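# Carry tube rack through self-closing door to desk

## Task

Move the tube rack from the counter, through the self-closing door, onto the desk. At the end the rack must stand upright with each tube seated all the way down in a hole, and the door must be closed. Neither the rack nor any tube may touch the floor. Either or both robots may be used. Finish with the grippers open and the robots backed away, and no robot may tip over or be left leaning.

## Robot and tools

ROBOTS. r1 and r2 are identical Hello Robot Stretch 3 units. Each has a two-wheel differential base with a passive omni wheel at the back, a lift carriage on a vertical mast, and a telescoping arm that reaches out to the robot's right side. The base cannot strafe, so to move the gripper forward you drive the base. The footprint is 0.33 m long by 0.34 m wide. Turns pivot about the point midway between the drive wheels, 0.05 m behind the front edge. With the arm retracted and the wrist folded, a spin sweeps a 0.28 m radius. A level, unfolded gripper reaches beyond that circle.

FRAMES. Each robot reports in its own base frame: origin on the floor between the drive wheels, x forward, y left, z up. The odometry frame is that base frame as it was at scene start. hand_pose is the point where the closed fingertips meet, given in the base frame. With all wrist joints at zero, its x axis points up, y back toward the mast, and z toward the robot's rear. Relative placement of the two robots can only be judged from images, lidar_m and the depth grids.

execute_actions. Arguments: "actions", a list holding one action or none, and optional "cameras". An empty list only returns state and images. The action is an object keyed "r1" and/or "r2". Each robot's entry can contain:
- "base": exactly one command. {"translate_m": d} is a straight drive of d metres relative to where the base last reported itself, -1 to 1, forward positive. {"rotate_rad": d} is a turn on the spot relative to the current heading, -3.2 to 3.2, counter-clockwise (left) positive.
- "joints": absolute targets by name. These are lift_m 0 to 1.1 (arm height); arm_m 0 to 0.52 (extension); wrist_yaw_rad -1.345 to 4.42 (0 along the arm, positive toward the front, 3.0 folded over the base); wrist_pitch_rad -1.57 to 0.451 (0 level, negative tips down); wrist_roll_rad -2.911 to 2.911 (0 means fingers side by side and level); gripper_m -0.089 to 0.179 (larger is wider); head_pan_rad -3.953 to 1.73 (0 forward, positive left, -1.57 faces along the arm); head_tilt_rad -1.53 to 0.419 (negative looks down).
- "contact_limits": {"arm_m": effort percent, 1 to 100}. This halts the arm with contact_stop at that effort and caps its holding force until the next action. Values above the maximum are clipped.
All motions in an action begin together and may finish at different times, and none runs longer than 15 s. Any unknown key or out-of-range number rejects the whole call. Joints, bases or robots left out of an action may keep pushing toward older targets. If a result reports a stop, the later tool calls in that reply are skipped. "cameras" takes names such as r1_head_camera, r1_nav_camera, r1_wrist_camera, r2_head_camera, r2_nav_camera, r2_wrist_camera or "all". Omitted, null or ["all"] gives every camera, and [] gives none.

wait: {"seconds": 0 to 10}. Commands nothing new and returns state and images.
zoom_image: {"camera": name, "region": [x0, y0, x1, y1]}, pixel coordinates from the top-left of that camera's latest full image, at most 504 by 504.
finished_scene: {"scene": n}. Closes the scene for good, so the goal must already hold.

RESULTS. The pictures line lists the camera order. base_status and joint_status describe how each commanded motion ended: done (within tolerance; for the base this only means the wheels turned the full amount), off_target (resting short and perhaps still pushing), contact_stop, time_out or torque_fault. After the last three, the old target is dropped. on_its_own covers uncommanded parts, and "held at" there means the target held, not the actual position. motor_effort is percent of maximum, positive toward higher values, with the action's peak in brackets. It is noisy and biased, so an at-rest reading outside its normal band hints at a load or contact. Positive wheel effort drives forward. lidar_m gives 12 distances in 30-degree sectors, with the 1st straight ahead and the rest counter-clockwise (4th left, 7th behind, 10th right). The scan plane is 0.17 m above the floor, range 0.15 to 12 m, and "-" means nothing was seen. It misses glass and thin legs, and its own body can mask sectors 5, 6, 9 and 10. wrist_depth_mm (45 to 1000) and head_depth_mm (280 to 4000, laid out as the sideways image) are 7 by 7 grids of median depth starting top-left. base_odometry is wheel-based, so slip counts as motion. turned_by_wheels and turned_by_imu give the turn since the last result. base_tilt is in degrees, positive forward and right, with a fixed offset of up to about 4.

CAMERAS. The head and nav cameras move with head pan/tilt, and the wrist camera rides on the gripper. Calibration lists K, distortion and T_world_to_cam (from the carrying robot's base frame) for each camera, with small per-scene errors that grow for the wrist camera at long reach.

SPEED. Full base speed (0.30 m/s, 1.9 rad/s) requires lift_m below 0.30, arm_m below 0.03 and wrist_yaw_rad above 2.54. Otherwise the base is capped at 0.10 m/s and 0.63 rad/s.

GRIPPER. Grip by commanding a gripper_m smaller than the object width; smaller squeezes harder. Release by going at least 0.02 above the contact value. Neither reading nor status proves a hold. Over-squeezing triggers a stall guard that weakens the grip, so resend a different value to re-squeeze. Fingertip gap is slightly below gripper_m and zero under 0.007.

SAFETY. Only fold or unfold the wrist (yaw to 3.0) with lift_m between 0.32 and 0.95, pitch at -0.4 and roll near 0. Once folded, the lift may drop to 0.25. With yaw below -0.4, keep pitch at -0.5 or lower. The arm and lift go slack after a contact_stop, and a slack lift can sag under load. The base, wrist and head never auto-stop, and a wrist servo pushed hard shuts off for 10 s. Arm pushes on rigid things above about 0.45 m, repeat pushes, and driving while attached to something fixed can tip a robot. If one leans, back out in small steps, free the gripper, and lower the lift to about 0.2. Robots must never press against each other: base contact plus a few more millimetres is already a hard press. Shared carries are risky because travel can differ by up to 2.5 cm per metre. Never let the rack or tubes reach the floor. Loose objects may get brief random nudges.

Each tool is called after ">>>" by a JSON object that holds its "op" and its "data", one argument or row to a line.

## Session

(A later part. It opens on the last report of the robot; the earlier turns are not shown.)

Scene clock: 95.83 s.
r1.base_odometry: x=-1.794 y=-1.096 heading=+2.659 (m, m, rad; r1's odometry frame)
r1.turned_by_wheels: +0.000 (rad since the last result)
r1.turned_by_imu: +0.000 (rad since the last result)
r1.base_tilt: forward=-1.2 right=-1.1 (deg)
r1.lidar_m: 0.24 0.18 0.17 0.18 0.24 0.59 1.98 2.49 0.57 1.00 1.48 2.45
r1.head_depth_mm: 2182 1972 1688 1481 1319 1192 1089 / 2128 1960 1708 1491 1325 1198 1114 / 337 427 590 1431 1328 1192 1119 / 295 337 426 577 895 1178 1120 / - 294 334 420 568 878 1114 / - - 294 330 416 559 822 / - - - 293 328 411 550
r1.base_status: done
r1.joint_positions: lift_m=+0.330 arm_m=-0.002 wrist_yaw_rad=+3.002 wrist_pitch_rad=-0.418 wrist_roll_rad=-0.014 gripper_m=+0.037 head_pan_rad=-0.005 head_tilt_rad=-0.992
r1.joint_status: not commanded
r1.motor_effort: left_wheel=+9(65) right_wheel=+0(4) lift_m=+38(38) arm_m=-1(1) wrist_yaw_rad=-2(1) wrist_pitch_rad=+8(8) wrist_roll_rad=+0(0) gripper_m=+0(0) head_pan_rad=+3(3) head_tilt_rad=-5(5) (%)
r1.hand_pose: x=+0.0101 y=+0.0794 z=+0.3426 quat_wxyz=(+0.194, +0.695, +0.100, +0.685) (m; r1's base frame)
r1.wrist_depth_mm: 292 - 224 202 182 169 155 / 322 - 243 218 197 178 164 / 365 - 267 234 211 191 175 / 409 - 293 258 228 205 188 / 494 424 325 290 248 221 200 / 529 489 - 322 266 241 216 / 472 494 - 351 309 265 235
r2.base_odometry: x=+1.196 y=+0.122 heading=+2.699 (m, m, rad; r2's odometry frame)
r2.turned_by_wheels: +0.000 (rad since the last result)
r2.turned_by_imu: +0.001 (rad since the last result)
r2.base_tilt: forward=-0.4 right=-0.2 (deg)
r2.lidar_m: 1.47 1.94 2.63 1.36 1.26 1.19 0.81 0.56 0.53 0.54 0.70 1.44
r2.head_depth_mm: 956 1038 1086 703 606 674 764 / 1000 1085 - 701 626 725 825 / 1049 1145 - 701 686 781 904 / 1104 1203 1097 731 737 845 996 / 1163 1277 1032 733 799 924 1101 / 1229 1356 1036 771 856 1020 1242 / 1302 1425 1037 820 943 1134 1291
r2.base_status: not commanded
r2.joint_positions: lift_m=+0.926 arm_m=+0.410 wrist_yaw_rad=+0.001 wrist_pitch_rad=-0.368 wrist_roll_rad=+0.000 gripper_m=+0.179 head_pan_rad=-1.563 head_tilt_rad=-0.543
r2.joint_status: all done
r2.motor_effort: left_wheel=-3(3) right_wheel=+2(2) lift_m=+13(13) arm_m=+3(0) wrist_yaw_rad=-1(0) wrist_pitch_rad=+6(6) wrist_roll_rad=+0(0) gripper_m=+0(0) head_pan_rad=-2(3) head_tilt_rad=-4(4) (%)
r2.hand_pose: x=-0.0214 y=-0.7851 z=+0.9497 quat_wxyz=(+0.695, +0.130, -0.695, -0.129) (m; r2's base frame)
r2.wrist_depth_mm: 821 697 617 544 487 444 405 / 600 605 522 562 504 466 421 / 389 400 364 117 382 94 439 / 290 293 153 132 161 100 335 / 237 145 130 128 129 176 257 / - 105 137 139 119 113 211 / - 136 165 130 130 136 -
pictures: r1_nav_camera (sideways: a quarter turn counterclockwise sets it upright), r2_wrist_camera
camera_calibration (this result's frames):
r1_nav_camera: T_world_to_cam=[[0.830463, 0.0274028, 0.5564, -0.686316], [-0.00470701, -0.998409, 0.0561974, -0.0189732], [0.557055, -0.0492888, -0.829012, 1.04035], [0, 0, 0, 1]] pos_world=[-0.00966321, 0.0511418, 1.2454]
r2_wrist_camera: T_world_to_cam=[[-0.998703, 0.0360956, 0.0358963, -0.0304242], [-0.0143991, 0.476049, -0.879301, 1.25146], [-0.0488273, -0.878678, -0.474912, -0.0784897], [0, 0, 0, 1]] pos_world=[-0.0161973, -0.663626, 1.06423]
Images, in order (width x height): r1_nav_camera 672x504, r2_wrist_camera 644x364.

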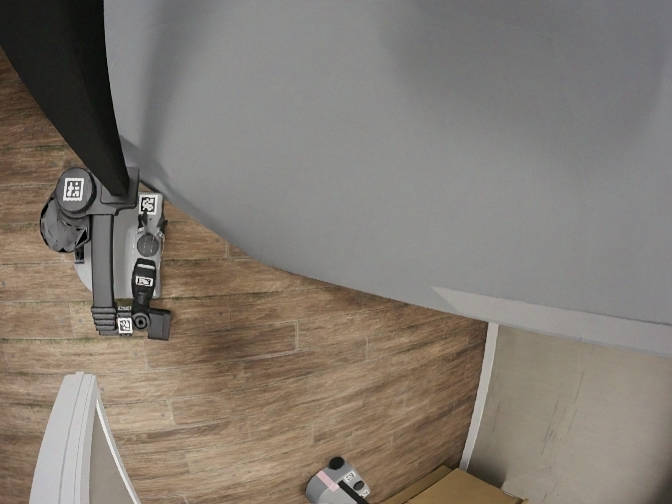

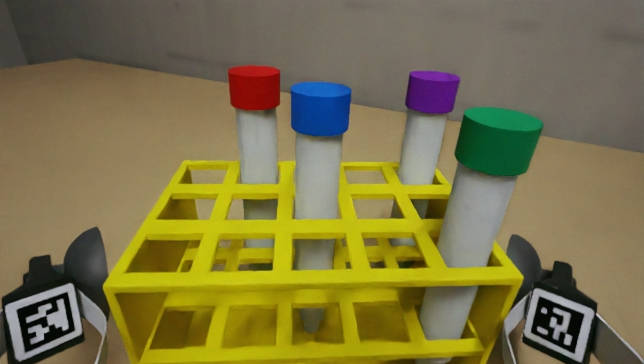

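>>> {"op": "execute_actions", "data": {
  "actions": [
    {"r1":{"base":{"translate_m":0.1}},"r2":{"joints":{"gripper_m":0.103}}}
  ],
  "cameras": []
}}

>>> {"op": "execute_actions", "data": {
  "actions": [
    {"r1":{"base":{"translate_m":0.12}},"r2":{"joints":{"lift_m":0.99}}}
  ],
  "cameras": ["r1_nav_camera","r2_wrist_camera"]
}}

Scene clock: 101.53 s.
r1.base_odometry: x=-1.882 y=-1.049 heading=+2.659 (m, m, rad; r1's odometry frame)
r1.turned_by_wheels: +0.000 (rad since the last result)
r1.turned_by_imu: -0.001 (rad since the last result)
r1.base_tilt: forward=-1.4 right=-1.1 (deg)
r1.lidar_m: 0.28 0.19 0.17 0.18 0.23 0.50 2.08 2.59 0.62 1.35 1.43 2.32
r1.head_depth_mm: 2130 1974 1694 1489 1328 1201 1091 / 2133 1966 1692 1492 1326 1197 1119 / 2139 1963 1687 1484 1333 1197 1120 / 348 434 557 765 1274 1194 1119 / 295 329 394 494 655 962 1114 / - 292 317 373 459 594 808 / - - - 306 353 428 543
r1.base_status: done
r1.joint_positions: lift_m=+0.330 arm_m=-0.002 wrist_yaw_rad=+3.002 wrist_pitch_rad=-0.418 wrist_roll_rad=-0.014 gripper_m=+0.037 head_pan_rad=-0.005 head_tilt_rad=-0.992
r1.joint_status: not commanded
r1.motor_effort: left_wheel=+8(25) right_wheel=-1(3) lift_m=+38(38) arm_m=-1(1) wrist_yaw_rad=-2(1) wrist_pitch_rad=+8(8) wrist_roll_rad=+0(0) gripper_m=+0(0) head_pan_rad=+3(2) head_tilt_rad=-4(5) (%)
r1.hand_pose: x=+0.0101 y=+0.0794 z=+0.3426 quat_wxyz=(+0.194, +0.695, +0.100, +0.685) (m; r1's base frame)
r1.wrist_depth_mm: 258 - 215 199 185 174 164 / 281 - 235 216 200 186 174 / 309 - 255 233 215 200 186 / 352 - 281 255 236 216 200 / 403 373 308 285 258 235 217 / 471 425 - 321 279 257 236 / 473 478 - 348 321 283 259
r2.base_odometry: x=+1.196 y=+0.122 heading=+2.699 (m, m, rad; r2's odometry frame)
r2.turned_by_wheels: +0.000 (rad since the last result)
r2.turned_by_imu: +0.000 (rad since the last result)
r2.base_tilt: forward=-0.5 right=-0.3 (deg)
r2.lidar_m: 1.48 1.94 2.63 1.42 1.26 1.19 0.81 0.56 0.53 0.54 0.70 1.44
r2.head_depth_mm: 963 1037 1085 703 604 673 766 / 1003 1085 - 701 625 724 829 / 1054 1144 - 703 686 781 902 / 1100 1208 1098 733 738 849 995 / 1161 1276 1035 733 795 922 1103 / 1228 1353 1033 771 859 1014 1236 / 1299 1421 1036 818 951 1132 1295
r2.base_status: not commanded
r2.joint_positions: lift_m=+0.926 arm_m=+0.410 wrist_yaw_rad=+0.001 wrist_pitch_rad=-0.367 wrist_roll_rad=+0.000 gripper_m=+0.104 head_pan_rad=-1.563 head_tilt_rad=-0.543
r2.joint_status: all done
r2.motor_effort: left_wheel=-3(3) right_wheel=+2(2) lift_m=+13(13) arm_m=+3(3) wrist_yaw_rad=-1(1) wrist_pitch_rad=+6(6) wrist_roll_rad=+0(0) gripper_m=-20(98) head_pan_rad=-3(2) head_tilt_rad=-4(4) (%)
r2.hand_pose: x=-0.0214 y=-0.7851 z=+0.9498 quat_wxyz=(+0.695, +0.130, -0.695, -0.129) (m; r2's base frame)
r2.wrist_depth_mm: 824 712 611 546 480 444 401 / 599 620 574 557 499 459 429 / 394 398 180 187 162 391 436 / 293 295 164 144 157 311 335 / 232 134 125 128 121 244 259 / 200 135 176 160 141 133 210 / - 157 161 158 153 170 181
pictures: none
No camera images: the call's "cameras" was empty. Leave "cameras" out to get every camera's image.

Scene clock: 103.90 s.
r1.base_odometry: x=-1.989 y=-0.994 heading=+2.659 (m, m, rad; r1's odometry frame)
r1.turned_by_wheels: +0.000 (rad since the last result)
r1.turned_by_imu: +0.000 (rad since the last result)
r1.base_tilt: forward=-1.1 right=-1.2 (deg)
r1.lidar_m: 0.31 0.20 0.18 0.18 0.21 0.41 2.20 0.71 0.70 1.78 1.37 2.21
r1.head_depth_mm: 2027 1969 1703 1485 1328 1195 1089 / 2015 1957 1690 1489 1320 1201 1123 / 2010 1950 1690 1492 1331 1192 1115 / 2016 1957 1691 1493 1323 1193 1116 / 2013 1955 1653 632 746 1049 1115 / 1944 312 353 415 497 621 802 / - - 297 325 376 442 536
r1.base_status: done
r1.joint_positions: lift_m=+0.330 arm_m=-0.002 wrist_yaw_rad=+3.002 wrist_pitch_rad=-0.418 wrist_roll_rad=-0.014 gripper_m=+0.037 head_pan_rad=-0.005 head_tilt_rad=-0.992
r1.joint_status: not commanded
r1.motor_effort: left_wheel=+5(19) right_wheel=+0(5) lift_m=+37(38) arm_m=-1(1) wrist_yaw_rad=-2(1) wrist_pitch_rad=+8(8) wrist_roll_rad=+0(1) gripper_m=+1(1) head_pan_rad=+3(4) head_tilt_rad=-5(5) (%)
r1.hand_pose: x=+0.0101 y=+0.0794 z=+0.3426 quat_wxyz=(+0.194, +0.695, +0.100, +0.685) (m; r1's base frame)
r1.wrist_depth_mm: 234 - 208 198 188 180 171 / 255 - 226 214 203 193 184 / 280 - 247 232 220 208 198 / 314 - 270 253 241 226 213 / 358 343 296 284 263 247 233 / 409 389 - 322 284 273 253 / 463 434 - 352 332 300 280
r2.base_odometry: x=+1.196 y=+0.122 heading=+2.699 (m, m, rad; r2's odometry frame)
r2.turned_by_wheels: +0.000 (rad since the last result)
r2.turned_by_imu: +0.000 (rad since the last result)
r2.base_tilt: forward=-0.4 right=-0.2 (deg)
r2.lidar_m: 1.48 1.94 2.63 1.47 1.26 1.19 0.81 0.56 0.53 0.54 0.70 1.44
r2.head_depth_mm: 958 1016 976 732 605 675 765 / 1003 1054 922 731 627 723 829 / 1050 1118 - 732 686 780 905 / 1103 1206 878 732 739 847 995 / 1160 1274 1034 731 794 926 1105 / 1232 1360 1034 772 856 1021 1241 / 1303 1411 1033 819 945 1133 1298
r2.base_status: not commanded
r2.joint_positions: lift_m=+0.989 arm_m=+0.410 wrist_yaw_rad=+0.001 wrist_pitch_rad=-0.373 wrist_roll_rad=+0.000 gripper_m=+0.104 head_pan_rad=-1.563 head_tilt_rad=-0.543
r2.joint_status: all done
r2.motor_effort: left_wheel=-3(3) right_wheel=+2(2) lift_m=+31(31) arm_m=+3(3) wrist_yaw_rad=-1(0) wrist_pitch_rad=+8(8) wrist_roll_rad=+0(0) gripper_m=-20(20) head_pan_rad=-2(3) head_tilt_rad=-3(4) (%)
r2.hand_pose: x=-0.0214 y=-0.7844 z=+1.0122 quat_wxyz=(+0.695, +0.132, -0.695, -0.131) (m; r2's base frame)
r2.wrist_depth_mm: 829 712 611 543 493 441 405 / 882 749 652 569 494 462 428 / 545 558 527 521 165 469 450 / 403 410 167 146 145 436 458 / 328 141 137 139 128 349 365 / 279 140 185 163 142 133 296 / - 190 156 158 146 240 256
pictures: r1_nav_camera (sideways: a quarter turn counterclockwise sets it upright), r2_wrist_camera
camera_calibration (this result's frames):
r1_nav_camera: T_world_to_cam=[[0.830462, 0.0274028, 0.5564, -0.686316], [-0.0047071, -0.998409, 0.0561974, -0.0189732], [0.557055, -0.0492888, -0.829012, 1.04035], [0, 0, 0, 1]] pos_world=[-0.0096632, 0.0511418, 1.2454]
r2_wrist_camera: T_world_to_cam=[[-0.998703, 0.0358853, 0.0361072, -0.0330701], [-0.014404, 0.481099, -0.876548, 1.3073], [-0.0488263, -0.875932, -0.479958, -0.0409648], [0, 0, 0, 1]] pos_world=[-0.016197, -0.663636, 1.12744]
Images, in order (width x height): r1_nav_camera 672x504, r2_wrist_camera 644x364.

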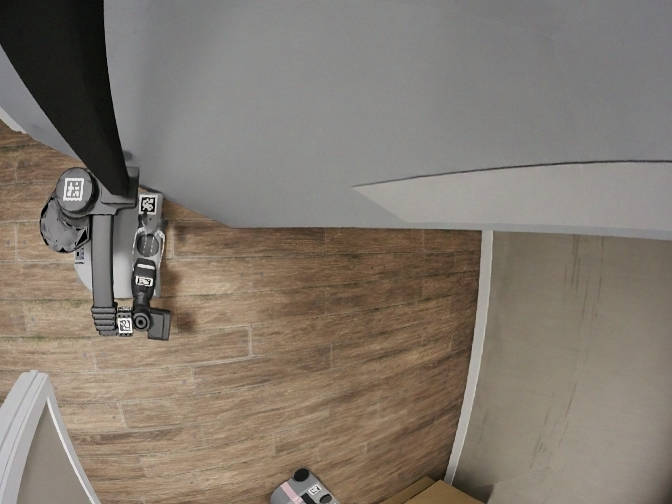

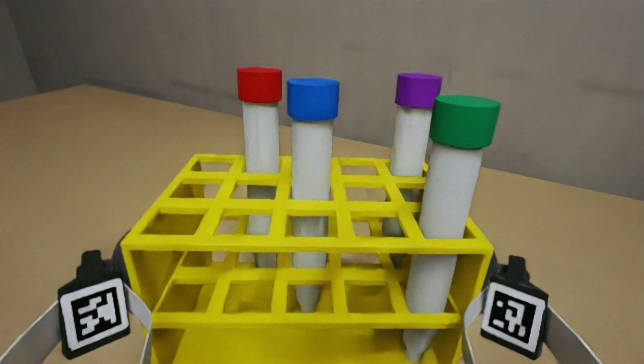

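>>> {"op": "execute_actions", "data": {
  "actions": [
    {"r1":{"base":{"rotate_rad":0.41}},"r2":{"joints":{"arm_m":0.003,"wrist_yaw_rad":1.57,"head_pan_rad":0,"head_tilt_rad":-0.9}}}
  ],
  "cameras": []
}}

>>> {"op": "execute_actions", "data": {
  "actions": [
    {"r1":{"base":{"translate_m":0.38},"joints":{"head_pan_rad":0.6}},"r2":{"base":{"rotate_rad":1.674}}}
  ],
  "cameras": ["r1_nav_camera","r2_wrist_camera","r2_nav_camera"]
}}

Scene clock: 138.57 s.
r1.base_odometry: x=-1.989 y=-0.994 heading=+3.069 (m, m, rad; r1's odometry frame)
r1.turned_by_wheels: +0.410 (rad since the last result)
r1.turned_by_imu: +0.407 (rad since the last result)
r1.base_tilt: forward=-1.2 right=-1.1 (deg)
r1.lidar_m: 0.18 0.15 0.15 0.18 0.31 2.34 2.20 0.70 1.30 1.38 2.30 0.31
r1.head_depth_mm: - 1886 1705 1494 1333 1193 1093 / - - 358 1456 1331 1199 1119 / - - 308 426 883 1190 1121 / - - - 337 516 1121 1117 / - - - 301 390 658 1103 / - - - - 324 466 870 / - - - - 294 360 577
r1.base_status: done
r1.joint_positions: lift_m=+0.330 arm_m=-0.002 wrist_yaw_rad=+3.002 wrist_pitch_rad=-0.418 wrist_roll_rad=-0.014 gripper_m=+0.037 head_pan_rad=-0.005 head_tilt_rad=-0.992
r1.joint_status: not commanded
r1.motor_effort: left_wheel=-2(8) right_wheel=+3(6) lift_m=+37(39) arm_m=-1(1) wrist_yaw_rad=-1(0) wrist_pitch_rad=+8(8) wrist_roll_rad=+0(0) gripper_m=-1(1) head_pan_rad=+2(3) head_tilt_rad=-5(5) (%)
r1.hand_pose: x=+0.0101 y=+0.0794 z=+0.3426 quat_wxyz=(+0.194, +0.695, +0.100, +0.685) (m; r1's base frame)
r1.wrist_depth_mm: 527 - 257 207 174 150 133 / 606 - 279 223 186 159 138 / 932 - 311 242 197 168 145 / 761 - 340 263 212 177 153 / 657 640 381 296 227 190 160 / 564 562 - 339 236 201 171 / 472 494 - 340 275 217 181
r2.base_odometry: x=+1.196 y=+0.122 heading=+2.699 (m, m, rad; r2's odometry frame)
r2.turned_by_wheels: +0.000 (rad since the last result)
r2.turned_by_imu: +0.001 (rad since the last result)
r2.base_tilt: forward=-0.4 right=-0.3 (deg)
r2.lidar_m: 1.47 1.95 2.63 1.45 1.26 1.19 0.81 0.56 0.53 0.54 0.70 1.44
r2.head_depth_mm: 1291 1467 1687 1555 306 1225 1132 / 1351 1546 1767 1622 1379 1259 1133 / 1416 1631 1836 1627 1416 1257 1138 / 1489 1733 1882 1622 1424 1262 1131 / 1578 1849 1896 1622 1425 1263 1132 / 1668 1958 1888 1617 1422 1261 1134 / 1784 2089 1905 1624 1425 1263 1137
r2.base_status: not commanded
r2.joint_positions: lift_m=+0.989 arm_m=+0.003 wrist_yaw_rad=+1.570 wrist_pitch_rad=-0.373 wrist_roll_rad=+0.000 gripper_m=+0.104 head_pan_rad=-0.007 head_tilt_rad=-0.889
r2.joint_status: all done
r2.motor_effort: left_wheel=-3(3) right_wheel=+2(2) lift_m=+31(31) arm_m=-4(5) wrist_yaw_rad=+1(2) wrist_pitch_rad=+8(8) wrist_roll_rad=-1(1) gripper_m=-20(21) head_pan_rad=+2(34) head_tilt_rad=-7(31) (%)
r2.hand_pose: x=+0.2084 y=-0.1487 z=+1.0122 quat_wxyz=(+0.585, +0.584, -0.399, +0.398) (m; r2's base frame)
r2.wrist_depth_mm: - - - - - - 956 / - - - - - - - / - - - - 163 - - / - - 167 146 145 - - / - 142 137 139 128 - - / - 140 184 166 142 133 909 / - - 156 159 146 - 801
pictures: none
No camera images: the call's "cameras" was empty. Leave "cameras" out to get every camera's image.

Scene clock: 143.47 s.
r1.base_odometry: x=-2.368 y=-0.966 heading=+3.069 (m, m, rad; r1's odometry frame)
r1.turned_by_wheels: +0.000 (rad since the last result)
r1.turned_by_imu: +0.001 (rad since the last result)
r1.base_tilt: forward=-1.3 right=-1.2 (deg)
r1.lidar_m: 1.77 1.20 0.17 0.18 0.23 0.57 1.05 1.06 2.04 1.51 1.91 1.76
r1.head_depth_mm: 1553 1872 1705 1485 1331 1200 1094 / 1427 1794 1694 1499 1332 1201 1089 / 1327 1610 1682 1480 1321 1199 1097 / 1229 1485 1656 1481 1327 1192 1115 / 1153 1375 1623 1474 1302 799 - / 1089 1274 1533 1510 345 568 - / 1018 1189 - - 317 467 715
r1.base_status: done
r1.joint_positions: lift_m=+0.330 arm_m=-0.002 wrist_yaw_rad=+3.002 wrist_pitch_rad=-0.418 wrist_roll_rad=-0.014 gripper_m=+0.037 head_pan_rad=+0.593 head_tilt_rad=-0.992
r1.joint_status: all done
r1.motor_effort: left_wheel=+2(22) right_wheel=+2(6) lift_m=+38(38) arm_m=-1(1) wrist_yaw_rad=-1(2) wrist_pitch_rad=+8(8) wrist_roll_rad=+0(1) gripper_m=+0(0) head_pan_rad=+4(51) head_tilt_rad=-5(5) (%)
r1.hand_pose: x=+0.0101 y=+0.0794 z=+0.3426 quat_wxyz=(+0.194, +0.695, +0.100, +0.685) (m; r1's base frame)
r1.wrist_depth_mm: 272 - 219 201 185 927 899 / 296 - 237 216 199 - 984 / 329 - 259 235 214 - - / 377 - 286 257 237 938 999 / 436 392 313 285 267 746 748 / 510 448 - 322 597 615 610 / 476 474 - 351 496 509 530
r2.base_odometry: x=+1.196 y=+0.122 heading=-1.910 (m, m, rad; r2's odometry frame)
r2.turned_by_wheels: +1.674 (rad since the last result)
r2.turned_by_imu: +1.703 (rad since the last result)
r2.base_tilt: forward=-0.4 right=-0.2 (deg)
r2.lidar_m: 1.80 1.22 1.19 0.72 0.54 0.53 0.55 0.78 1.44 1.51 2.15 1.52
r2.head_depth_mm: 1506 1729 1687 1554 306 1233 1133 / 1682 1905 1773 1620 1376 1264 1131 / 1826 2082 1883 1610 1412 1253 1129 / 1989 2178 1878 1619 1408 1265 1131 / 2843 2269 1889 1622 1412 1258 1137 / 2850 2288 1898 1626 1408 1260 1136 / 2846 2140 1685 1623 1413 1255 1133
r2.base_status: done
r2.joint_positions: lift_m=+0.989 arm_m=+0.003 wrist_yaw_rad=+1.570 wrist_pitch_rad=-0.373 wrist_roll_rad=+0.000 gripper_m=+0.104 head_pan_rad=-0.007 head_tilt_rad=-0.889
r2.joint_status: not commanded
r2.motor_effort: left_wheel=-4(7) right_wheel=+2(3) lift_m=+31(31) arm_m=-4(3) wrist_yaw_rad=+0(1) wrist_pitch_rad=+8(8) wrist_roll_rad=-1(0) gripper_m=-20(20) head_pan_rad=+2(2) head_tilt_rad=-7(7) (%)
r2.hand_pose: x=+0.2084 y=-0.1487 z=+1.0122 quat_wxyz=(+0.585, +0.584, -0.399, +0.398) (m; r2's base frame)
r2.wrist_depth_mm: - - - - - - - / - - - - - - - / - - - - 165 - - / - - 168 148 145 - - / - 142 137 138 127 - - / - 140 184 166 141 133 - / - - 157 158 146 - -
pictures: r1_nav_camera (sideways: a quarter turn counterclockwise sets it upright), r2_nav_camera (sideways: a quarter turn counterclockwise sets it upright), r2_wrist_camera
camera_calibration (this result's frames):
r1_nav_camera: T_world_to_cam=[[0.671153, 0.489869, 0.5564, -0.685345], [0.557809, -0.828065, 0.0561974, -0.0224046], [0.488265, 0.272648, -0.829012, 1.04077], [0, 0, 0, 1]] pos_world=[-0.0357041, 0.0334122, 1.2454]
r2_nav_camera: T_world_to_cam=[[0.765873, 0.00428984, 0.642977, -0.799933], [0.0382768, -0.998509, -0.038931, 0.10495], [0.641851, 0.0544274, -0.764895, 0.943944], [0, 0, 0, 1]] pos_world=[0.00275805, 0.0568487, 1.24044]
r2_wrist_camera: T_world_to_cam=[[-0.0375529, -0.998642, 0.0361157, -0.180516], [-0.481166, -0.0136056, -0.876524, 1.02845], [0.875825, -0.0502937, -0.480001, 0.457211], [0, 0, 0, 1]] pos_world=[0.0876372, -0.143284, 1.12744]
Images, in order (width x height): r1_nav_camera 672x504, r2_nav_camera 672x504, r2_wrist_camera 644x364.

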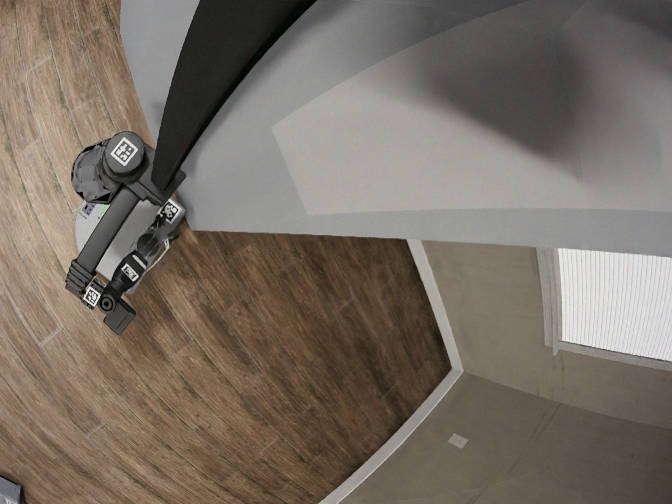

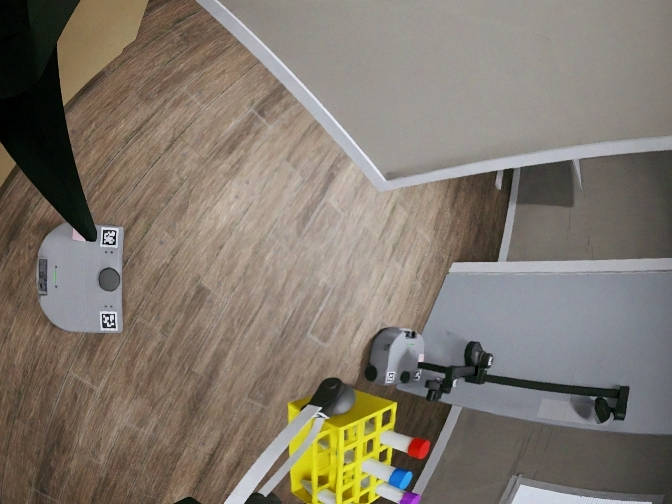

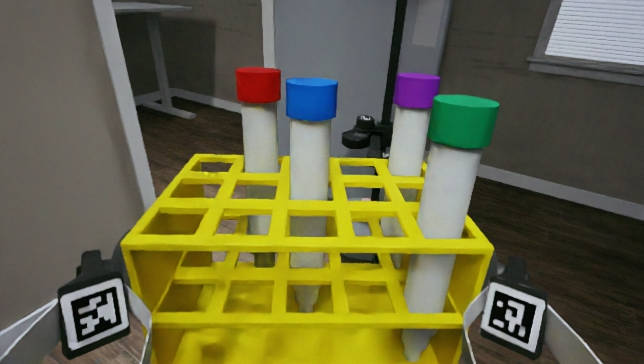

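>>> {"op": "execute_actions", "data": {
  "actions": [
    {"r1":{"base":{"rotate_rad":-0.4}},"r2":{"base":{"translate_m":0.75},"joints":{"head_tilt_rad":-1.0}}}
  ],
  "cameras": ["r1_nav_camera","r2_nav_camera"]
}}

Scene clock: 155.40 s.
r1.base_odometry: x=-2.368 y=-0.966 heading=+2.669 (m, m, rad; r1's odometry frame)
r1.turned_by_wheels: -0.400 (rad since the last result)
r1.turned_by_imu: -0.402 (rad since the last result)
r1.base_tilt: forward=-1.2 right=-1.1 (deg)
r1.lidar_m: 1.76 1.60 0.18 0.17 0.18 0.26 2.58 1.06 1.19 0.85 2.10 1.83
r1.head_depth_mm: 1648 1879 1694 1493 1325 1199 1090 / 1761 1933 1692 1486 1325 1200 1095 / 1881 1960 1697 1470 1325 1193 1096 / 1852 1971 1684 1482 1321 1200 1121 / 1597 1831 1682 1487 1322 1196 - / 1402 1620 1683 1494 1323 672 - / 1256 1420 1596 1473 1318 415 537
r1.base_status: done
r1.joint_positions: lift_m=+0.330 arm_m=-0.002 wrist_yaw_rad=+3.002 wrist_pitch_rad=-0.418 wrist_roll_rad=-0.014 gripper_m=+0.037 head_pan_rad=+0.593 head_tilt_rad=-0.992
r1.joint_status: not commanded
r1.motor_effort: left_wheel=+5(15) right_wheel=-2(4) lift_m=+39(37) arm_m=-1(1) wrist_yaw_rad=-1(2) wrist_pitch_rad=+8(8) wrist_roll_rad=+1(0) gripper_m=+0(0) head_pan_rad=+5(4) head_tilt_rad=-5(5) (%)
r1.hand_pose: x=+0.0101 y=+0.0794 z=+0.3426 quat_wxyz=(+0.194, +0.695, +0.100, +0.685) (m; r1's base frame)
r1.wrist_depth_mm: - - 189 194 - - - / 195 - 204 211 - - - / 213 - 223 231 - - - / 231 - 246 255 936 930 992 / 257 261 261 278 730 733 746 / 284 292 - 311 600 611 617 / 321 321 - 481 504 503 520
r2.base_odometry: x=+0.947 y=-0.585 heading=-1.910 (m, m, rad; r2's odometry frame)
r2.turned_by_wheels: +0.000 (rad since the last result)
r2.turned_by_imu: +0.006 (rad since the last result)
r2.base_tilt: forward=-0.4 right=-0.2 (deg)
r2.lidar_m: 1.16 0.80 0.78 0.82 1.18 1.16 1.22 1.72 1.85 1.95 2.05 0.86
r2.head_depth_mm: 1051 1203 1348 307 1285 1219 1113 / 1131 1305 1537 1529 1349 1221 1118 / 1217 1422 1645 1507 1350 1220 1119 / 1343 1590 1708 1505 1351 1227 1116 / 2317 1965 1711 1503 1349 1220 1117 / 2339 1951 1697 1512 1353 1220 1118 / 2329 1966 1715 1510 1348 1220 1118
r2.base_status: done
r2.joint_positions: lift_m=+0.989 arm_m=+0.003 wrist_yaw_rad=+1.570 wrist_pitch_rad=-0.373 wrist_roll_rad=+0.000 gripper_m=+0.104 head_pan_rad=-0.007 head_tilt_rad=-0.988
r2.joint_status: all done
r2.motor_effort: left_wheel=-4(4) right_wheel=+2(6) lift_m=+31(31) arm_m=-4(3) wrist_yaw_rad=+1(0) wrist_pitch_rad=+8(8) wrist_roll_rad=+0(0) gripper_m=-20(21) head_pan_rad=+2(2) head_tilt_rad=-8(17) (%)
r2.hand_pose: x=+0.2084 y=-0.1487 z=+1.0122 quat_wxyz=(+0.585, +0.584, -0.399, +0.398) (m; r2's base frame)
r2.wrist_depth_mm: - - - - 848 737 - / - - - - 850 740 - / - - - - 165 772 - / - - 167 147 146 879 - / - 141 137 138 128 - - / - 140 185 166 141 133 - / - - 156 158 146 - -
pictures: r1_nav_camera (sideways: a quarter turn counterclockwise sets it upright), r2_nav_camera (sideways: a quarter turn counterclockwise sets it upright)
camera_calibration (this result's frames):
r1_nav_camera: T_world_to_cam=[[0.671089, 0.489958, 0.5564, -0.685344], [0.557918, -0.827991, 0.0561974, -0.0224052], [0.488229, 0.272712, -0.829012, 1.04077], [0, 0, 0, 1]] pos_world=[-0.0357085, 0.0334067, 1.2454]
r2_nav_camera: T_world_to_cam=[[0.825567, 0.00388526, 0.564291, -0.697779], [0.0342359, -0.998479, -0.0432128, 0.110544], [0.563265, 0.0549941, -0.824444, 1.02185], [0, 0, 0, 1]] pos_world=[-0.00329279, 0.0568912, 1.24098]
Images, in order (width x height): r1_nav_camera 672x504, r2_nav_camera 672x504.

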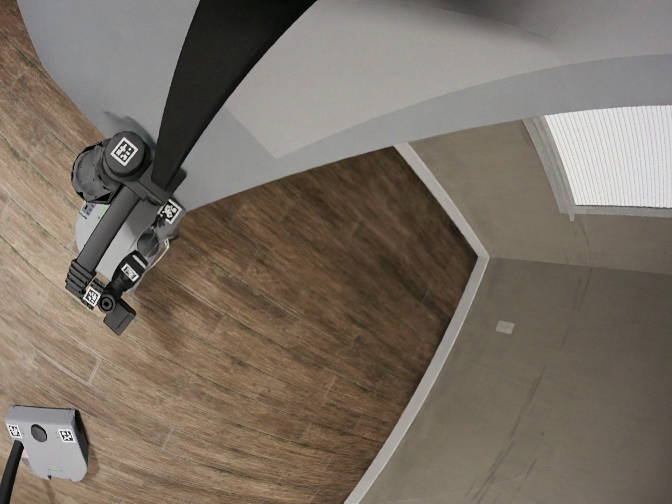

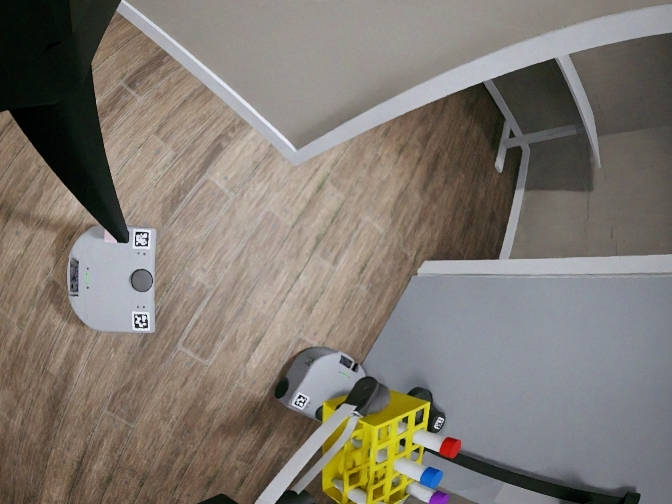

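>>> {"op": "execute_actions", "data": {
  "actions": [
    {"r2":{"base":{"rotate_rad":0.355}}}
  ],
  "cameras": []
}}

>>> {"op": "execute_actions", "data": {
  "actions": [
    {"r2":{"base":{"translate_m":0.65}}}
  ],
  "cameras": ["r2_nav_camera","r2_wrist_camera"]
}}

Scene clock: 177.90 s.
r1.base_odometry: x=-2.368 y=-0.966 heading=+2.669 (m, m, rad; r1's odometry frame)
r1.turned_by_wheels: +0.000 (rad since the last result)
r1.turned_by_imu: -0.001 (rad since the last result)
r1.base_tilt: forward=-1.3 right=-1.1 (deg)
r1.lidar_m: 1.76 1.60 0.18 0.17 0.18 0.26 2.57 1.05 1.19 0.85 2.11 1.84
r1.head_depth_mm: 1650 1864 1693 1493 1331 1203 1088 / 1775 1909 1679 1482 1324 1192 1094 / 1878 1969 1681 1486 1320 1194 1096 / 1853 1947 1692 1476 1323 1196 1121 / 1593 1822 1671 1474 1321 1187 - / 1408 1615 1683 1481 1321 671 - / 1251 1425 1575 1470 1325 416 536
r1.base_status: not commanded
r1.joint_positions: lift_m=+0.330 arm_m=-0.002 wrist_yaw_rad=+3.002 wrist_pitch_rad=-0.418 wrist_roll_rad=-0.014 gripper_m=+0.037 head_pan_rad=+0.593 head_tilt_rad=-0.992
r1.joint_status: not commanded
r1.motor_effort: left_wheel=+4(6) right_wheel=-2(2) lift_m=+38(38) arm_m=-1(1) wrist_yaw_rad=-2(1) wrist_pitch_rad=+8(8) wrist_roll_rad=+0(0) gripper_m=-2(0) head_pan_rad=+5(5) head_tilt_rad=-4(5) (%)
r1.hand_pose: x=+0.0101 y=+0.0794 z=+0.3426 quat_wxyz=(+0.194, +0.695, +0.100, +0.685) (m; r1's base frame)
r1.wrist_depth_mm: - - 188 194 - - - / 196 - 203 210 - - - / 214 - 222 232 - - - / 234 - 244 256 907 939 987 / 256 262 265 280 709 733 764 / 286 291 - 313 607 607 618 / 323 321 - 475 496 515 522
r2.base_odometry: x=+0.947 y=-0.585 heading=-1.555 (m, m, rad; r2's odometry frame)
r2.turned_by_wheels: +0.355 (rad since the last result)
r2.turned_by_imu: +0.361 (rad since the last result)
r2.base_tilt: forward=-0.4 right=-0.2 (deg)
r2.lidar_m: 2.57 0.78 0.79 1.01 1.16 1.17 1.48 1.84 1.87 2.15 0.86 1.10
r2.head_depth_mm: 2220 1524 1611 307 1291 1223 1114 / 2320 1958 1699 1528 1350 1223 1119 / 2314 1969 1710 1505 1350 1222 1118 / 2314 1983 1691 1509 1352 1227 1118 / 2308 1964 1696 1517 1350 1225 1117 / 2309 1965 1680 1335 1344 1219 1115 / 2203 849 988 1194 1337 1226 1118
r2.base_status: done
r2.joint_positions: lift_m=+0.989 arm_m=+0.003 wrist_yaw_rad=+1.570 wrist_pitch_rad=-0.373 wrist_roll_rad=+0.000 gripper_m=+0.104 head_pan_rad=-0.007 head_tilt_rad=-0.988
r2.joint_status: not commanded
r2.motor_effort: left_wheel=-4(7) right_wheel=+2(5) lift_m=+31(31) arm_m=-5(3) wrist_yaw_rad=+0(0) wrist_pitch_rad=+8(8) wrist_roll_rad=-1(1) gripper_m=-21(20) head_pan_rad=+2(2) head_tilt_rad=-8(7) (%)
r2.hand_pose: x=+0.2084 y=-0.1487 z=+1.0122 quat_wxyz=(+0.585, +0.584, -0.399, +0.398) (m; r2's base frame)
r2.wrist_depth_mm: 585 - - - - 841 679 / 602 - - - - 845 726 / 652 - - - 166 829 732 / 685 765 167 146 145 906 752 / 722 142 137 139 127 913 784 / 740 140 184 164 141 133 740 / - 531 157 159 146 - 770
pictures: none
No camera images: the call's "cameras" was empty. Leave "cameras" out to get every camera's image.

Scene clock: 185.33 s.
r1.base_odometry: x=-2.368 y=-0.966 heading=+2.669 (m, m, rad; r1's odometry frame)
r1.turned_by_wheels: +0.000 (rad since the last result)
r1.turned_by_imu: -0.002 (rad since the last result)
r1.base_tilt: forward=-1.2 right=-1.1 (deg)
r1.lidar_m: 1.76 1.60 0.18 0.17 0.18 0.26 2.57 0.75 0.88 2.04 2.10 1.83
r1.head_depth_mm: 1660 1855 1692 1485 1329 1195 1088 / 1769 1937 1693 1487 1319 1197 1095 / 1893 1961 1687 1486 1327 1197 1095 / 1858 1959 1683 1489 1320 1199 1115 / 1604 1818 1685 1487 1319 1193 - / 1402 1617 1673 1483 1325 674 - / 1257 1422 1591 1472 1319 416 537
r1.base_status: not commanded
r1.joint_positions: lift_m=+0.330 arm_m=-0.002 wrist_yaw_rad=+3.002 wrist_pitch_rad=-0.418 wrist_roll_rad=-0.014 gripper_m=+0.037 head_pan_rad=+0.593 head_tilt_rad=-0.992
r1.joint_status: not commanded
r1.motor_effort: left_wheel=+6(5) right_wheel=-1(2) lift_m=+38(38) arm_m=-1(1) wrist_yaw_rad=-2(1) wrist_pitch_rad=+8(8) wrist_roll_rad=+0(0) gripper_m=+0(1) head_pan_rad=+4(4) head_tilt_rad=-5(5) (%)
r1.hand_pose: x=+0.0101 y=+0.0794 z=+0.3426 quat_wxyz=(+0.194, +0.695, +0.100, +0.685) (m; r1's base frame)
r1.wrist_depth_mm: - - 190 194 - - - / 196 - 203 210 - - - / 212 - 221 229 - - - / 234 - 245 256 924 944 970 / 257 263 263 279 719 739 754 / 282 292 - 314 601 612 630 / 320 325 - 479 505 510 523
r2.base_odometry: x=+0.957 y=-1.235 heading=-1.556 (m, m, rad; r2's odometry frame)
r2.turned_by_wheels: +0.000 (rad since the last result)
r2.turned_by_imu: +0.005 (rad since the last result)
r2.base_tilt: forward=-0.4 right=-0.3 (deg)
r2.lidar_m: 2.08 1.93 0.28 0.33 0.72 1.57 1.98 2.37 0.76 0.75 0.73 0.75
r2.head_depth_mm: 1909 1950 1703 307 1288 1218 1115 / 2107 1967 1696 1544 1345 1224 1119 / 2251 1949 1707 1506 1347 1219 1117 / 2313 1962 1698 1493 1352 1224 1114 / 2244 1970 1709 1513 1346 1228 1120 / 2317 1969 1714 1506 1351 1228 1105 / 2269 1961 1711 1502 1353 1223 900
r2.base_status: done
r2.joint_positions: lift_m=+0.989 arm_m=+0.003 wrist_yaw_rad=+1.570 wrist_pitch_rad=-0.373 wrist_roll_rad=+0.000 gripper_m=+0.104 head_pan_rad=-0.007 head_tilt_rad=-0.988
r2.joint_status: not commanded
r2.motor_effort: left_wheel=-4(4) right_wheel=+2(5) lift_m=+31(31) arm_m=-4(3) wrist_yaw_rad=+0(1) wrist_pitch_rad=+8(8) wrist_roll_rad=+0(0) gripper_m=-21(21) head_pan_rad=+2(2) head_tilt_rad=-8(7) (%)
r2.hand_pose: x=+0.2084 y=-0.1487 z=+1.0122 quat_wxyz=(+0.585, +0.584, -0.399, +0.398) (m; r2's base frame)
r2.wrist_depth_mm: - - - - - 566 435 / - - - - - 535 445 / - - - - 165 521 458 / - - 167 147 145 561 477 / - 142 137 138 127 572 489 / - 140 184 165 141 133 497 / - - 157 158 146 691 496
pictures: r2_nav_camera (sideways: a quarter turn counterclockwise sets it upright), r2_wrist_camera
camera_calibration (this result's frames):
r2_nav_camera: T_world_to_cam=[[0.825626, 0.00389017, 0.564204, -0.697666], [0.0342377, -0.998479, -0.0432172, 0.11055], [0.563178, 0.0549983, -0.824503, 1.02193], [0, 0, 0, 1]] pos_world=[-0.00329959, 0.0568912, 1.24098]
r2_wrist_camera: T_world_to_cam=[[-0.0375516, -0.998642, 0.0361179, -0.180517], [-0.481197, -0.0136064, -0.876507, 1.02843], [0.875808, -0.050294, -0.480032, 0.457245], [0, 0, 0, 1]] pos_world=[0.0876372, -0.143282, 1.12743]
Images, in order (width x height): r2_nav_camera 672x504, r2_wrist_camera 644x364.

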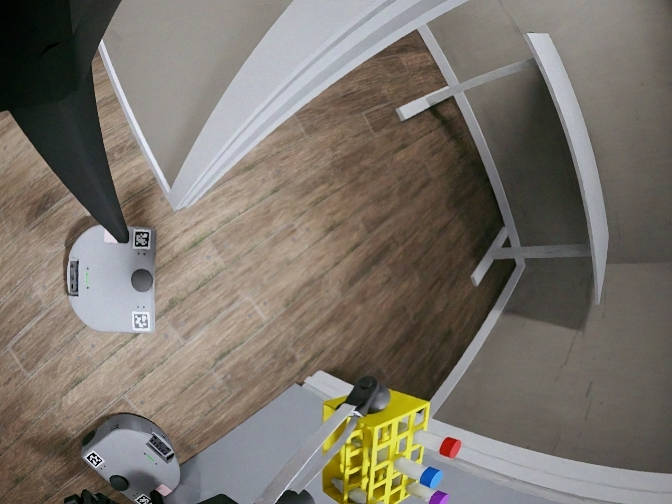

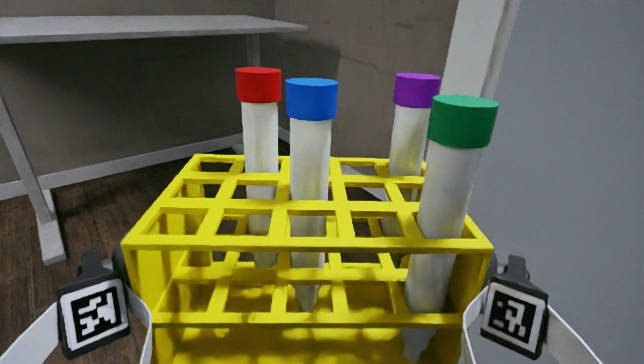

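>>> {"op": "execute_actions", "data": {
  "actions": [
    {"r2":{"base":{"translate_m":0.5}}}
  ],
  "cameras": []
}}

>>> {"op": "execute_actions", "data": {
  "actions": [
    {"r2":{"base":{"rotate_rad":0.55},"joints":{"head_tilt_rad":-0.7}}}
  ],
  "cameras": ["r2_nav_camera","r2_head_camera"]
}}

Scene clock: 196.03 s.
r1.base_odometry: x=-2.368 y=-0.966 heading=+2.669 (m, m, rad; r1's odometry frame)
r1.turned_by_wheels: +0.000 (rad since the last result)
r1.turned_by_imu: -0.002 (rad since the last result)
r1.base_tilt: forward=-1.1 right=-1.1 (deg)
r1.lidar_m: 1.76 1.60 0.18 0.17 0.18 0.26 0.99 1.06 1.20 2.03 2.09 1.83
r1.head_depth_mm: 1656 1880 1685 1489 1331 1196 1092 / 1771 1913 1686 1491 1326 1198 1092 / 1896 1958 1686 1489 1321 1193 1097 / 1848 1942 1688 1487 1319 1200 1118 / 1613 1825 1686 1481 1324 1192 - / 1405 1633 1676 1477 1326 673 - / 1255 1422 1591 1483 1325 416 538
r1.base_status: not commanded
r1.joint_positions: lift_m=+0.330 arm_m=-0.002 wrist_yaw_rad=+3.002 wrist_pitch_rad=-0.418 wrist_roll_rad=-0.014 gripper_m=+0.037 head_pan_rad=+0.593 head_tilt_rad=-0.992
r1.joint_status: not commanded
r1.motor_effort: left_wheel=+5(4) right_wheel=-1(1) lift_m=+37(39) arm_m=-1(1) wrist_yaw_rad=-2(2) wrist_pitch_rad=+8(8) wrist_roll_rad=+0(0) gripper_m=-1(0) head_pan_rad=+4(4) head_tilt_rad=-5(4) (%)
r1.hand_pose: x=+0.0101 y=+0.0794 z=+0.3426 quat_wxyz=(+0.194, +0.695, +0.100, +0.685) (m; r1's base frame)
r1.wrist_depth_mm: - - 191 194 - - - / 196 - 205 210 - - - / 213 - 223 230 - - - / 232 - 245 253 917 934 961 / 256 262 265 279 720 718 764 / 286 290 - 310 597 602 621 / 322 323 - 474 501 519 521
r2.base_odometry: x=+0.964 y=-1.735 heading=-1.556 (m, m, rad; r2's odometry frame)
r2.turned_by_wheels: +0.000 (rad since the last result)
r2.turned_by_imu: +0.004 (rad since the last result)
r2.base_tilt: forward=-0.4 right=-0.3 (deg)
r2.lidar_m: 1.71 2.00 1.56 2.58 0.43 0.42 2.38 2.78 0.68 0.48 0.48 1.34
r2.head_depth_mm: 1561 1746 1696 306 1292 1217 1115 / 1743 1875 1693 1531 1351 1222 1116 / 1965 1971 1702 1499 1346 1225 1116 / 2179 1928 1706 1502 1343 1227 1117 / 2008 1934 1706 1506 1350 1218 1117 / 2060 1965 1710 1507 1343 1226 1114 / 1933 1959 1711 1502 1354 1228 1116
r2.base_status: done
r2.joint_positions: lift_m=+0.989 arm_m=+0.003 wrist_yaw_rad=+1.570 wrist_pitch_rad=-0.373 wrist_roll_rad=+0.000 gripper_m=+0.104 head_pan_rad=-0.007 head_tilt_rad=-0.988
r2.joint_status: not commanded
r2.motor_effort: left_wheel=-4(4) right_wheel=+2(4) lift_m=+31(31) arm_m=-3(4) wrist_yaw_rad=-1(1) wrist_pitch_rad=+8(8) wrist_roll_rad=-1(0) gripper_m=-20(19) head_pan_rad=+2(3) head_tilt_rad=-8(7) (%)
r2.hand_pose: x=+0.2084 y=-0.1487 z=+1.0122 quat_wxyz=(+0.585, +0.584, -0.399, +0.398) (m; r2's base frame)
r2.wrist_depth_mm: - - - - - - 852 / - - - - - - 885 / - - - - 166 - 928 / - - 167 147 145 - 950 / - 142 137 138 127 - - / - 139 184 165 142 133 - / - - 156 159 146 - 305
pictures: none
No camera images: the call's "cameras" was empty. Leave "cameras" out to get every camera's image.

Scene clock: 197.90 s.
r1.base_odometry: x=-2.368 y=-0.966 heading=+2.669 (m, m, rad; r1's odometry frame)
r1.turned_by_wheels: +0.000 (rad since the last result)
r1.turned_by_imu: +0.000 (rad since the last result)
r1.base_tilt: forward=-1.3 right=-1.0 (deg)
r1.lidar_m: 1.75 1.60 0.18 0.17 0.18 0.26 0.99 0.98 1.19 2.04 2.09 1.84
r1.head_depth_mm: 1655 1860 1699 1489 1323 1198 1093 / 1769 1922 1687 1489 1322 1196 1089 / 1894 1969 1696 1487 1321 1195 1097 / 1848 1952 1687 1487 1329 1194 1120 / 1602 1834 1682 1479 1315 1194 - / 1411 1622 1679 1487 1323 671 - / 1255 1420 1596 1475 1325 416 538
r1.base_status: not commanded
r1.joint_positions: lift_m=+0.330 arm_m=-0.002 wrist_yaw_rad=+3.002 wrist_pitch_rad=-0.418 wrist_roll_rad=-0.014 gripper_m=+0.037 head_pan_rad=+0.593 head_tilt_rad=-0.992
r1.joint_status: not commanded
r1.motor_effort: left_wheel=+5(4) right_wheel=-1(1) lift_m=+38(39) arm_m=-1(1) wrist_yaw_rad=-1(1) wrist_pitch_rad=+8(8) wrist_roll_rad=+0(0) gripper_m=-1(1) head_pan_rad=+4(5) head_tilt_rad=-4(5) (%)
r1.hand_pose: x=+0.0101 y=+0.0794 z=+0.3426 quat_wxyz=(+0.194, +0.695, +0.100, +0.685) (m; r1's base frame)
r1.wrist_depth_mm: - - 188 194 - - - / 196 - 205 211 - - - / 212 - 223 230 - - - / 233 - 244 254 895 921 989 / 254 262 264 280 715 719 752 / 286 292 - 313 595 609 615 / 325 321 - 476 498 516 520
r2.base_odometry: x=+0.964 y=-1.735 heading=-1.006 (m, m, rad; r2's odometry frame)
r2.turned_by_wheels: +0.550 (rad since the last result)
r2.turned_by_imu: +0.559 (rad since the last result)
r2.base_tilt: forward=-0.4 right=-0.3 (deg)
r2.lidar_m: 2.00 1.56 2.61 0.42 0.42 2.42 1.01 0.65 0.48 0.48 1.35 1.75
r2.head_depth_mm: 1377 1964 2216 1937 1615 319 1159 / 1377 1973 2202 1938 1607 1391 1198 / 1380 1962 2211 1932 1609 1373 1199 / 1384 1946 2187 1941 1603 1372 1201 / 1382 1923 2191 1932 1610 1368 1198 / 1386 1922 2097 1860 1607 1368 1199 / 1383 1856 2171 1929 1605 1377 1192
r2.base_status: done
r2.joint_positions: lift_m=+0.989 arm_m=+0.003 wrist_yaw_rad=+1.570 wrist_pitch_rad=-0.373 wrist_roll_rad=+0.000 gripper_m=+0.104 head_pan_rad=-0.007 head_tilt_rad=-0.705
r2.joint_status: all done
r2.motor_effort: left_wheel=-3(8) right_wheel=+2(6) lift_m=+31(31) arm_m=-4(3) wrist_yaw_rad=+0(0) wrist_pitch_rad=+8(8) wrist_roll_rad=+0(0) gripper_m=-20(21) head_pan_rad=+1(2) head_tilt_rad=+2(25) (%)
r2.hand_pose: x=+0.2084 y=-0.1487 z=+1.0122 quat_wxyz=(+0.585, +0.584, -0.399, +0.398) (m; r2's base frame)
r2.wrist_depth_mm: - - - - - - - / - - - - - - - / - - - - 165 - - / - - 167 147 145 - - / - 142 137 138 127 - - / - 140 185 165 142 133 - / - - 156 158 146 - -
pictures: r2_head_camera (sideways: a quarter turn clockwise sets it upright), r2_nav_camera (sideways: a quarter turn counterclockwise sets it upright)
camera_calibration (this result's frames):
r2_head_camera: T_world_to_cam=[[-0.65898, -0.00436792, -0.752148, 1.00063], [0.00491683, 0.999937, -0.0101147, 0.0117349], [0.752144, -0.0103636, -0.658917, 0.817021], [0, 0, 0, 1]] pos_world=[0.0448178, 0.00110373, 1.29109]
r2_nav_camera: T_world_to_cam=[[0.635368, 0.00530892, 0.772191, -0.967529], [0.044785, -0.998547, -0.0299844, 0.0932711], [0.77091, 0.0536337, -0.634682, 0.773802], [0, 0, 0, 1]] pos_world=[0.0140279, 0.0567702, 1.24103]
Images, in order (width x height): r2_head_camera 896x504, r2_nav_camera 672x504.

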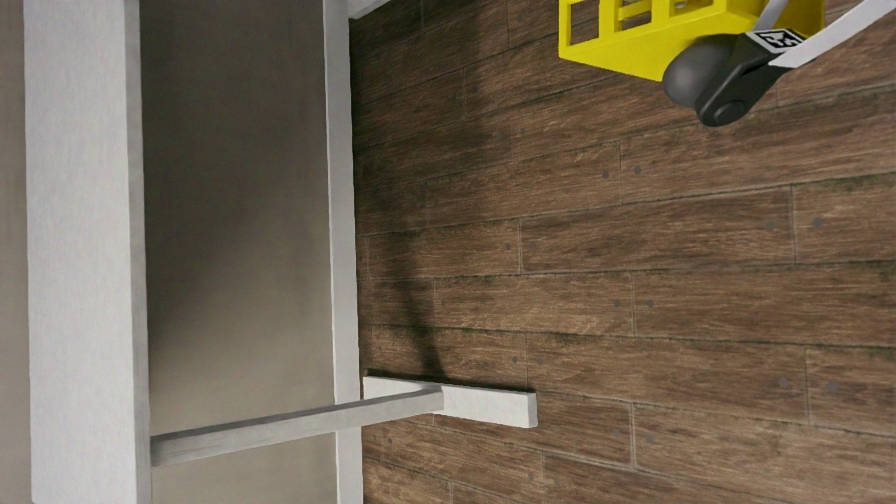

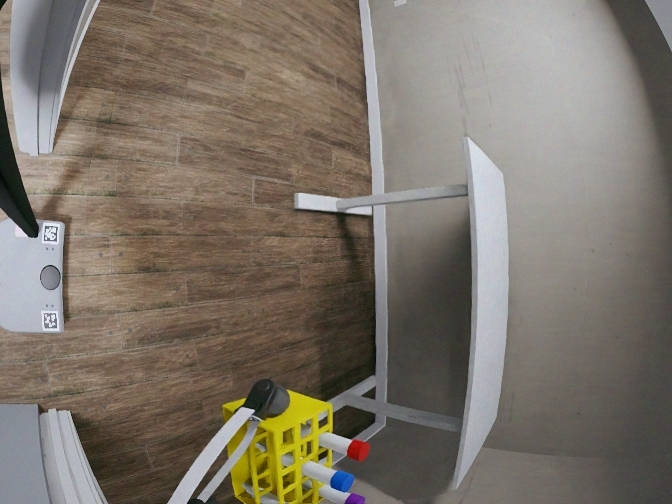

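>>> {"op": "execute_actions", "data": {
  "actions": [
    {"r1":{"base":{"rotate_rad":0.4}},"r2":{"base":{"translate_m":0.4},"joints":{"lift_m":1.03}}}
  ],
  "cameras": []
}}

>>> {"op": "execute_actions", "data": {
  "actions": [
    {"r1":{"base":{"translate_m":-0.38},"joints":{"head_pan_rad":0}},"r2":{"base":{"translate_m":0.4}}}
  ],
  "cameras": ["r1_nav_camera","r2_head_camera"]
}}

Scene clock: 210.30 s.
r1.base_odometry: x=-2.368 y=-0.966 heading=+3.069 (m, m, rad; r1's odometry frame)
r1.turned_by_wheels: +0.400 (rad since the last result)
r1.turned_by_imu: +0.397 (rad since the last result)
r1.base_tilt: forward=-1.2 right=-1.1 (deg)
r1.lidar_m: 1.78 1.21 0.17 0.18 0.23 0.56 1.06 1.06 2.03 2.05 1.92 1.76
r1.head_depth_mm: 1556 1870 1681 1493 1329 1200 1094 / 1421 1787 1699 1486 1324 1193 1092 / 1328 1618 1688 1487 1317 1196 1097 / 1234 1488 1655 1488 1323 1196 1116 / 1151 1366 1623 1485 1300 797 - / 1083 1274 1530 1508 345 569 - / 1018 1188 - - 317 467 714
r1.base_status: done
r1.joint_positions: lift_m=+0.330 arm_m=-0.002 wrist_yaw_rad=+3.002 wrist_pitch_rad=-0.418 wrist_roll_rad=-0.014 gripper_m=+0.037 head_pan_rad=+0.593 head_tilt_rad=-0.992
r1.joint_status: not commanded
r1.motor_effort: left_wheel=-4(11) right_wheel=+3(7) lift_m=+37(38) arm_m=-1(1) wrist_yaw_rad=-2(1) wrist_pitch_rad=+8(8) wrist_roll_rad=+1(1) gripper_m=+0(0) head_pan_rad=+5(4) head_tilt_rad=-4(5) (%)
r1.hand_pose: x=+0.0101 y=+0.0794 z=+0.3426 quat_wxyz=(+0.194, +0.695, +0.100, +0.685) (m; r1's base frame)
r1.wrist_depth_mm: 274 - 218 201 185 926 880 / 296 - 238 216 198 - 936 / 329 - 259 235 214 - - / 372 - 286 257 237 965 984 / 439 392 315 287 267 737 742 / 516 451 - 325 596 600 630 / 473 477 - 350 492 513 522
r2.base_odometry: x=+1.178 y=-2.073 heading=-1.006 (m, m, rad; r2's odometry frame)
r2.turned_by_wheels: +0.000 (rad since the last result)
r2.turned_by_imu: +0.003 (rad since the last result)
r2.base_tilt: forward=-0.4 right=-0.2 (deg)
r2.lidar_m: 1.60 1.17 2.12 2.33 0.64 0.62 1.39 0.69 0.63 1.29 1.32 1.43
r2.head_depth_mm: 1341 886 1789 1926 312 - 1198 / 1332 887 1773 1933 1608 1347 1199 / 1323 889 1772 1924 1606 1375 1194 / 1318 887 1745 1904 1594 1374 1200 / 1316 888 1758 1892 1611 1368 1198 / 1306 886 1757 1895 1573 1365 1198 / 1305 889 1272 1790 1579 1379 1198
r2.base_status: done
r2.joint_positions: lift_m=+1.029 arm_m=+0.003 wrist_yaw_rad=+1.570 wrist_pitch_rad=-0.374 wrist_roll_rad=+0.000 gripper_m=+0.104 head_pan_rad=-0.007 head_tilt_rad=-0.705
r2.joint_status: all done
r2.motor_effort: left_wheel=-4(4) right_wheel=+2(6) lift_m=+31(30) arm_m=-4(4) wrist_yaw_rad=+0(1) wrist_pitch_rad=+8(8) wrist_roll_rad=-1(0) gripper_m=-21(20) head_pan_rad=+2(2) head_tilt_rad=+2(2) (%)
r2.hand_pose: x=+0.2083 y=-0.1487 z=+1.0520 quat_wxyz=(+0.585, +0.584, -0.398, +0.398) (m; r2's base frame)
r2.wrist_depth_mm: - - - - - - - / 844 856 794 925 870 - - / - - - 739 164 - - / - - 167 147 146 - - / - 142 137 139 127 - - / - 140 185 165 141 133 - / - - 156 159 145 - -
pictures: none
No camera images: the call's "cameras" was empty. Leave "cameras" out to get every camera's image.

Scene clock: 215.77 s.
r1.base_odometry: x=-1.989 y=-0.994 heading=+3.069 (m, m, rad; r1's odometry frame)
r1.turned_by_wheels: +0.000 (rad since the last result)
r1.turned_by_imu: -0.004 (rad since the last result)
r1.base_tilt: forward=-1.2 right=-1.1 (deg)
r1.lidar_m: 0.18 0.15 0.15 0.18 0.31 1.37 2.20 0.70 1.30 1.91 2.30 0.31
r1.head_depth_mm: - 1869 1698 1489 1329 1199 1089 / - - 350 1439 1323 1194 1122 / - - 307 418 842 1200 1118 / - - - 335 510 1105 1113 / - - - 300 388 656 1103 / - - - - 322 466 876 / - - - - 294 361 585
r1.base_status: done
r1.joint_positions: lift_m=+0.330 arm_m=-0.002 wrist_yaw_rad=+3.002 wrist_pitch_rad=-0.418 wrist_roll_rad=-0.014 gripper_m=+0.037 head_pan_rad=+0.007 head_tilt_rad=-0.992
r1.joint_status: all done
r1.motor_effort: left_wheel=+0(17) right_wheel=+3(6) lift_m=+38(38) arm_m=-1(1) wrist_yaw_rad=+0(1) wrist_pitch_rad=+8(8) wrist_roll_rad=+0(0) gripper_m=+0(0) head_pan_rad=-4(50) head_tilt_rad=-5(5) (%)
r1.hand_pose: x=+0.0101 y=+0.0794 z=+0.3426 quat_wxyz=(+0.194, +0.695, +0.100, +0.685) (m; r1's base frame)
r1.wrist_depth_mm: 538 - 256 208 174 150 132 / 603 - 281 224 185 159 138 / 910 - 310 240 198 167 145 / 767 - 339 262 212 178 153 / 647 664 384 297 230 190 161 / 550 553 - 336 236 203 171 / 470 491 - 345 274 217 180
r2.base_odometry: x=+1.392 y=-2.411 heading=-1.006 (m, m, rad; r2's odometry frame)
r2.turned_by_wheels: +0.000 (rad since the last result)
r2.turned_by_imu: +0.003 (rad since the last result)
r2.base_tilt: forward=-0.5 right=-0.3 (deg)
r2.lidar_m: 1.20 0.81 1.59 2.52 1.27 0.96 1.32 0.93 1.10 1.26 1.15 1.12
r2.head_depth_mm: 1042 886 652 516 312 - 1195 / 1033 887 652 517 1601 1342 1197 / 1030 885 653 517 1603 1366 1195 / 1027 887 653 517 1601 1375 1194 / 1022 890 654 516 1567 1369 1199 / 1012 888 654 517 1575 1368 1200 / 1014 887 653 517 1533 1292 1186
r2.base_status: done
r2.joint_positions: lift_m=+1.029 arm_m=+0.003 wrist_yaw_rad=+1.570 wrist_pitch_rad=-0.374 wrist_roll_rad=+0.000 gripper_m=+0.104 head_pan_rad=-0.007 head_tilt_rad=-0.705
r2.joint_status: not commanded
r2.motor_effort: left_wheel=-4(4) right_wheel=+2(6) lift_m=+31(31) arm_m=-3(3) wrist_yaw_rad=+0(0) wrist_pitch_rad=+8(8) wrist_roll_rad=+0(0) gripper_m=-20(20) head_pan_rad=+2(2) head_tilt_rad=+2(2) (%)
r2.hand_pose: x=+0.2083 y=-0.1487 z=+1.0520 quat_wxyz=(+0.585, +0.584, -0.398, +0.398) (m; r2's base frame)
r2.wrist_depth_mm: 934 955 - - - - - / 822 867 800 928 912 - - / 545 564 505 520 164 555 662 / 405 415 167 147 145 457 474 / 358 141 137 138 127 939 - / - 139 184 165 141 134 - / - 547 156 158 145 - -
pictures: r1_nav_camera (sideways: a quarter turn counterclockwise sets it upright), r2_head_camera (sideways: a quarter turn clockwise sets it upright)
camera_calibration (this result's frames):
r1_nav_camera: T_world_to_cam=[[0.8301, 0.0369335, 0.556391, -0.686302], [0.00675411, -0.998397, 0.0561974, -0.0190431], [0.557574, -0.0428915, -0.829018, 1.04036], [0, 0, 0, 1]] pos_world=[-0.0102498, 0.0509575, 1.2454]
r2_head_camera: T_world_to_cam=[[-0.658843, -0.00436879, -0.752268, 1.00078], [0.00491879, 0.999937, -0.010115, 0.0117354], [0.752264, -0.0103645, -0.65878, 0.816842], [0, 0, 0, 1]] pos_world=[0.0448198, 0.00110371, 1.29109]
Images, in order (width x height): r1_nav_camera 672x504, r2_head_camera 896x504.

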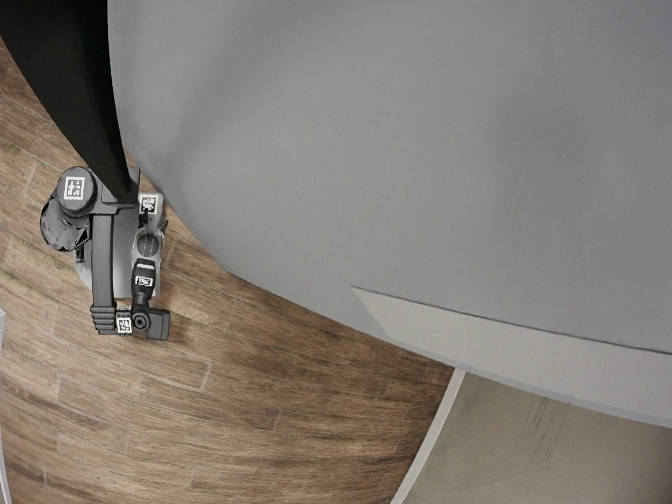

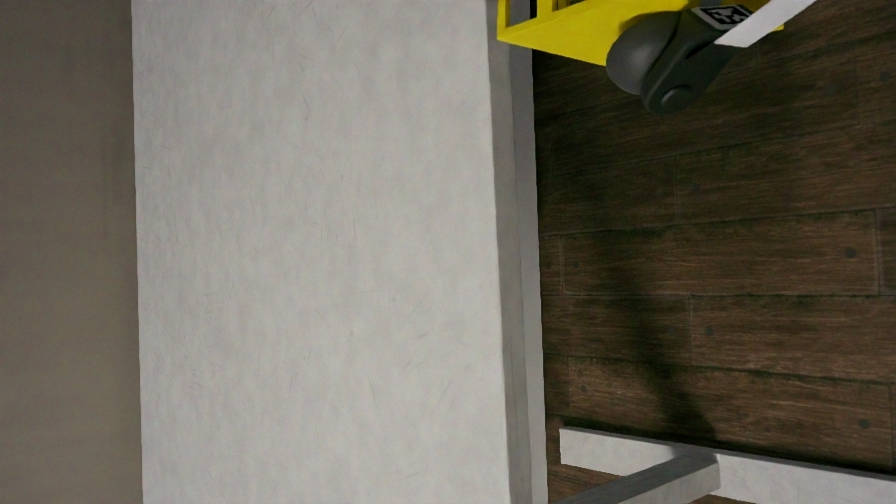

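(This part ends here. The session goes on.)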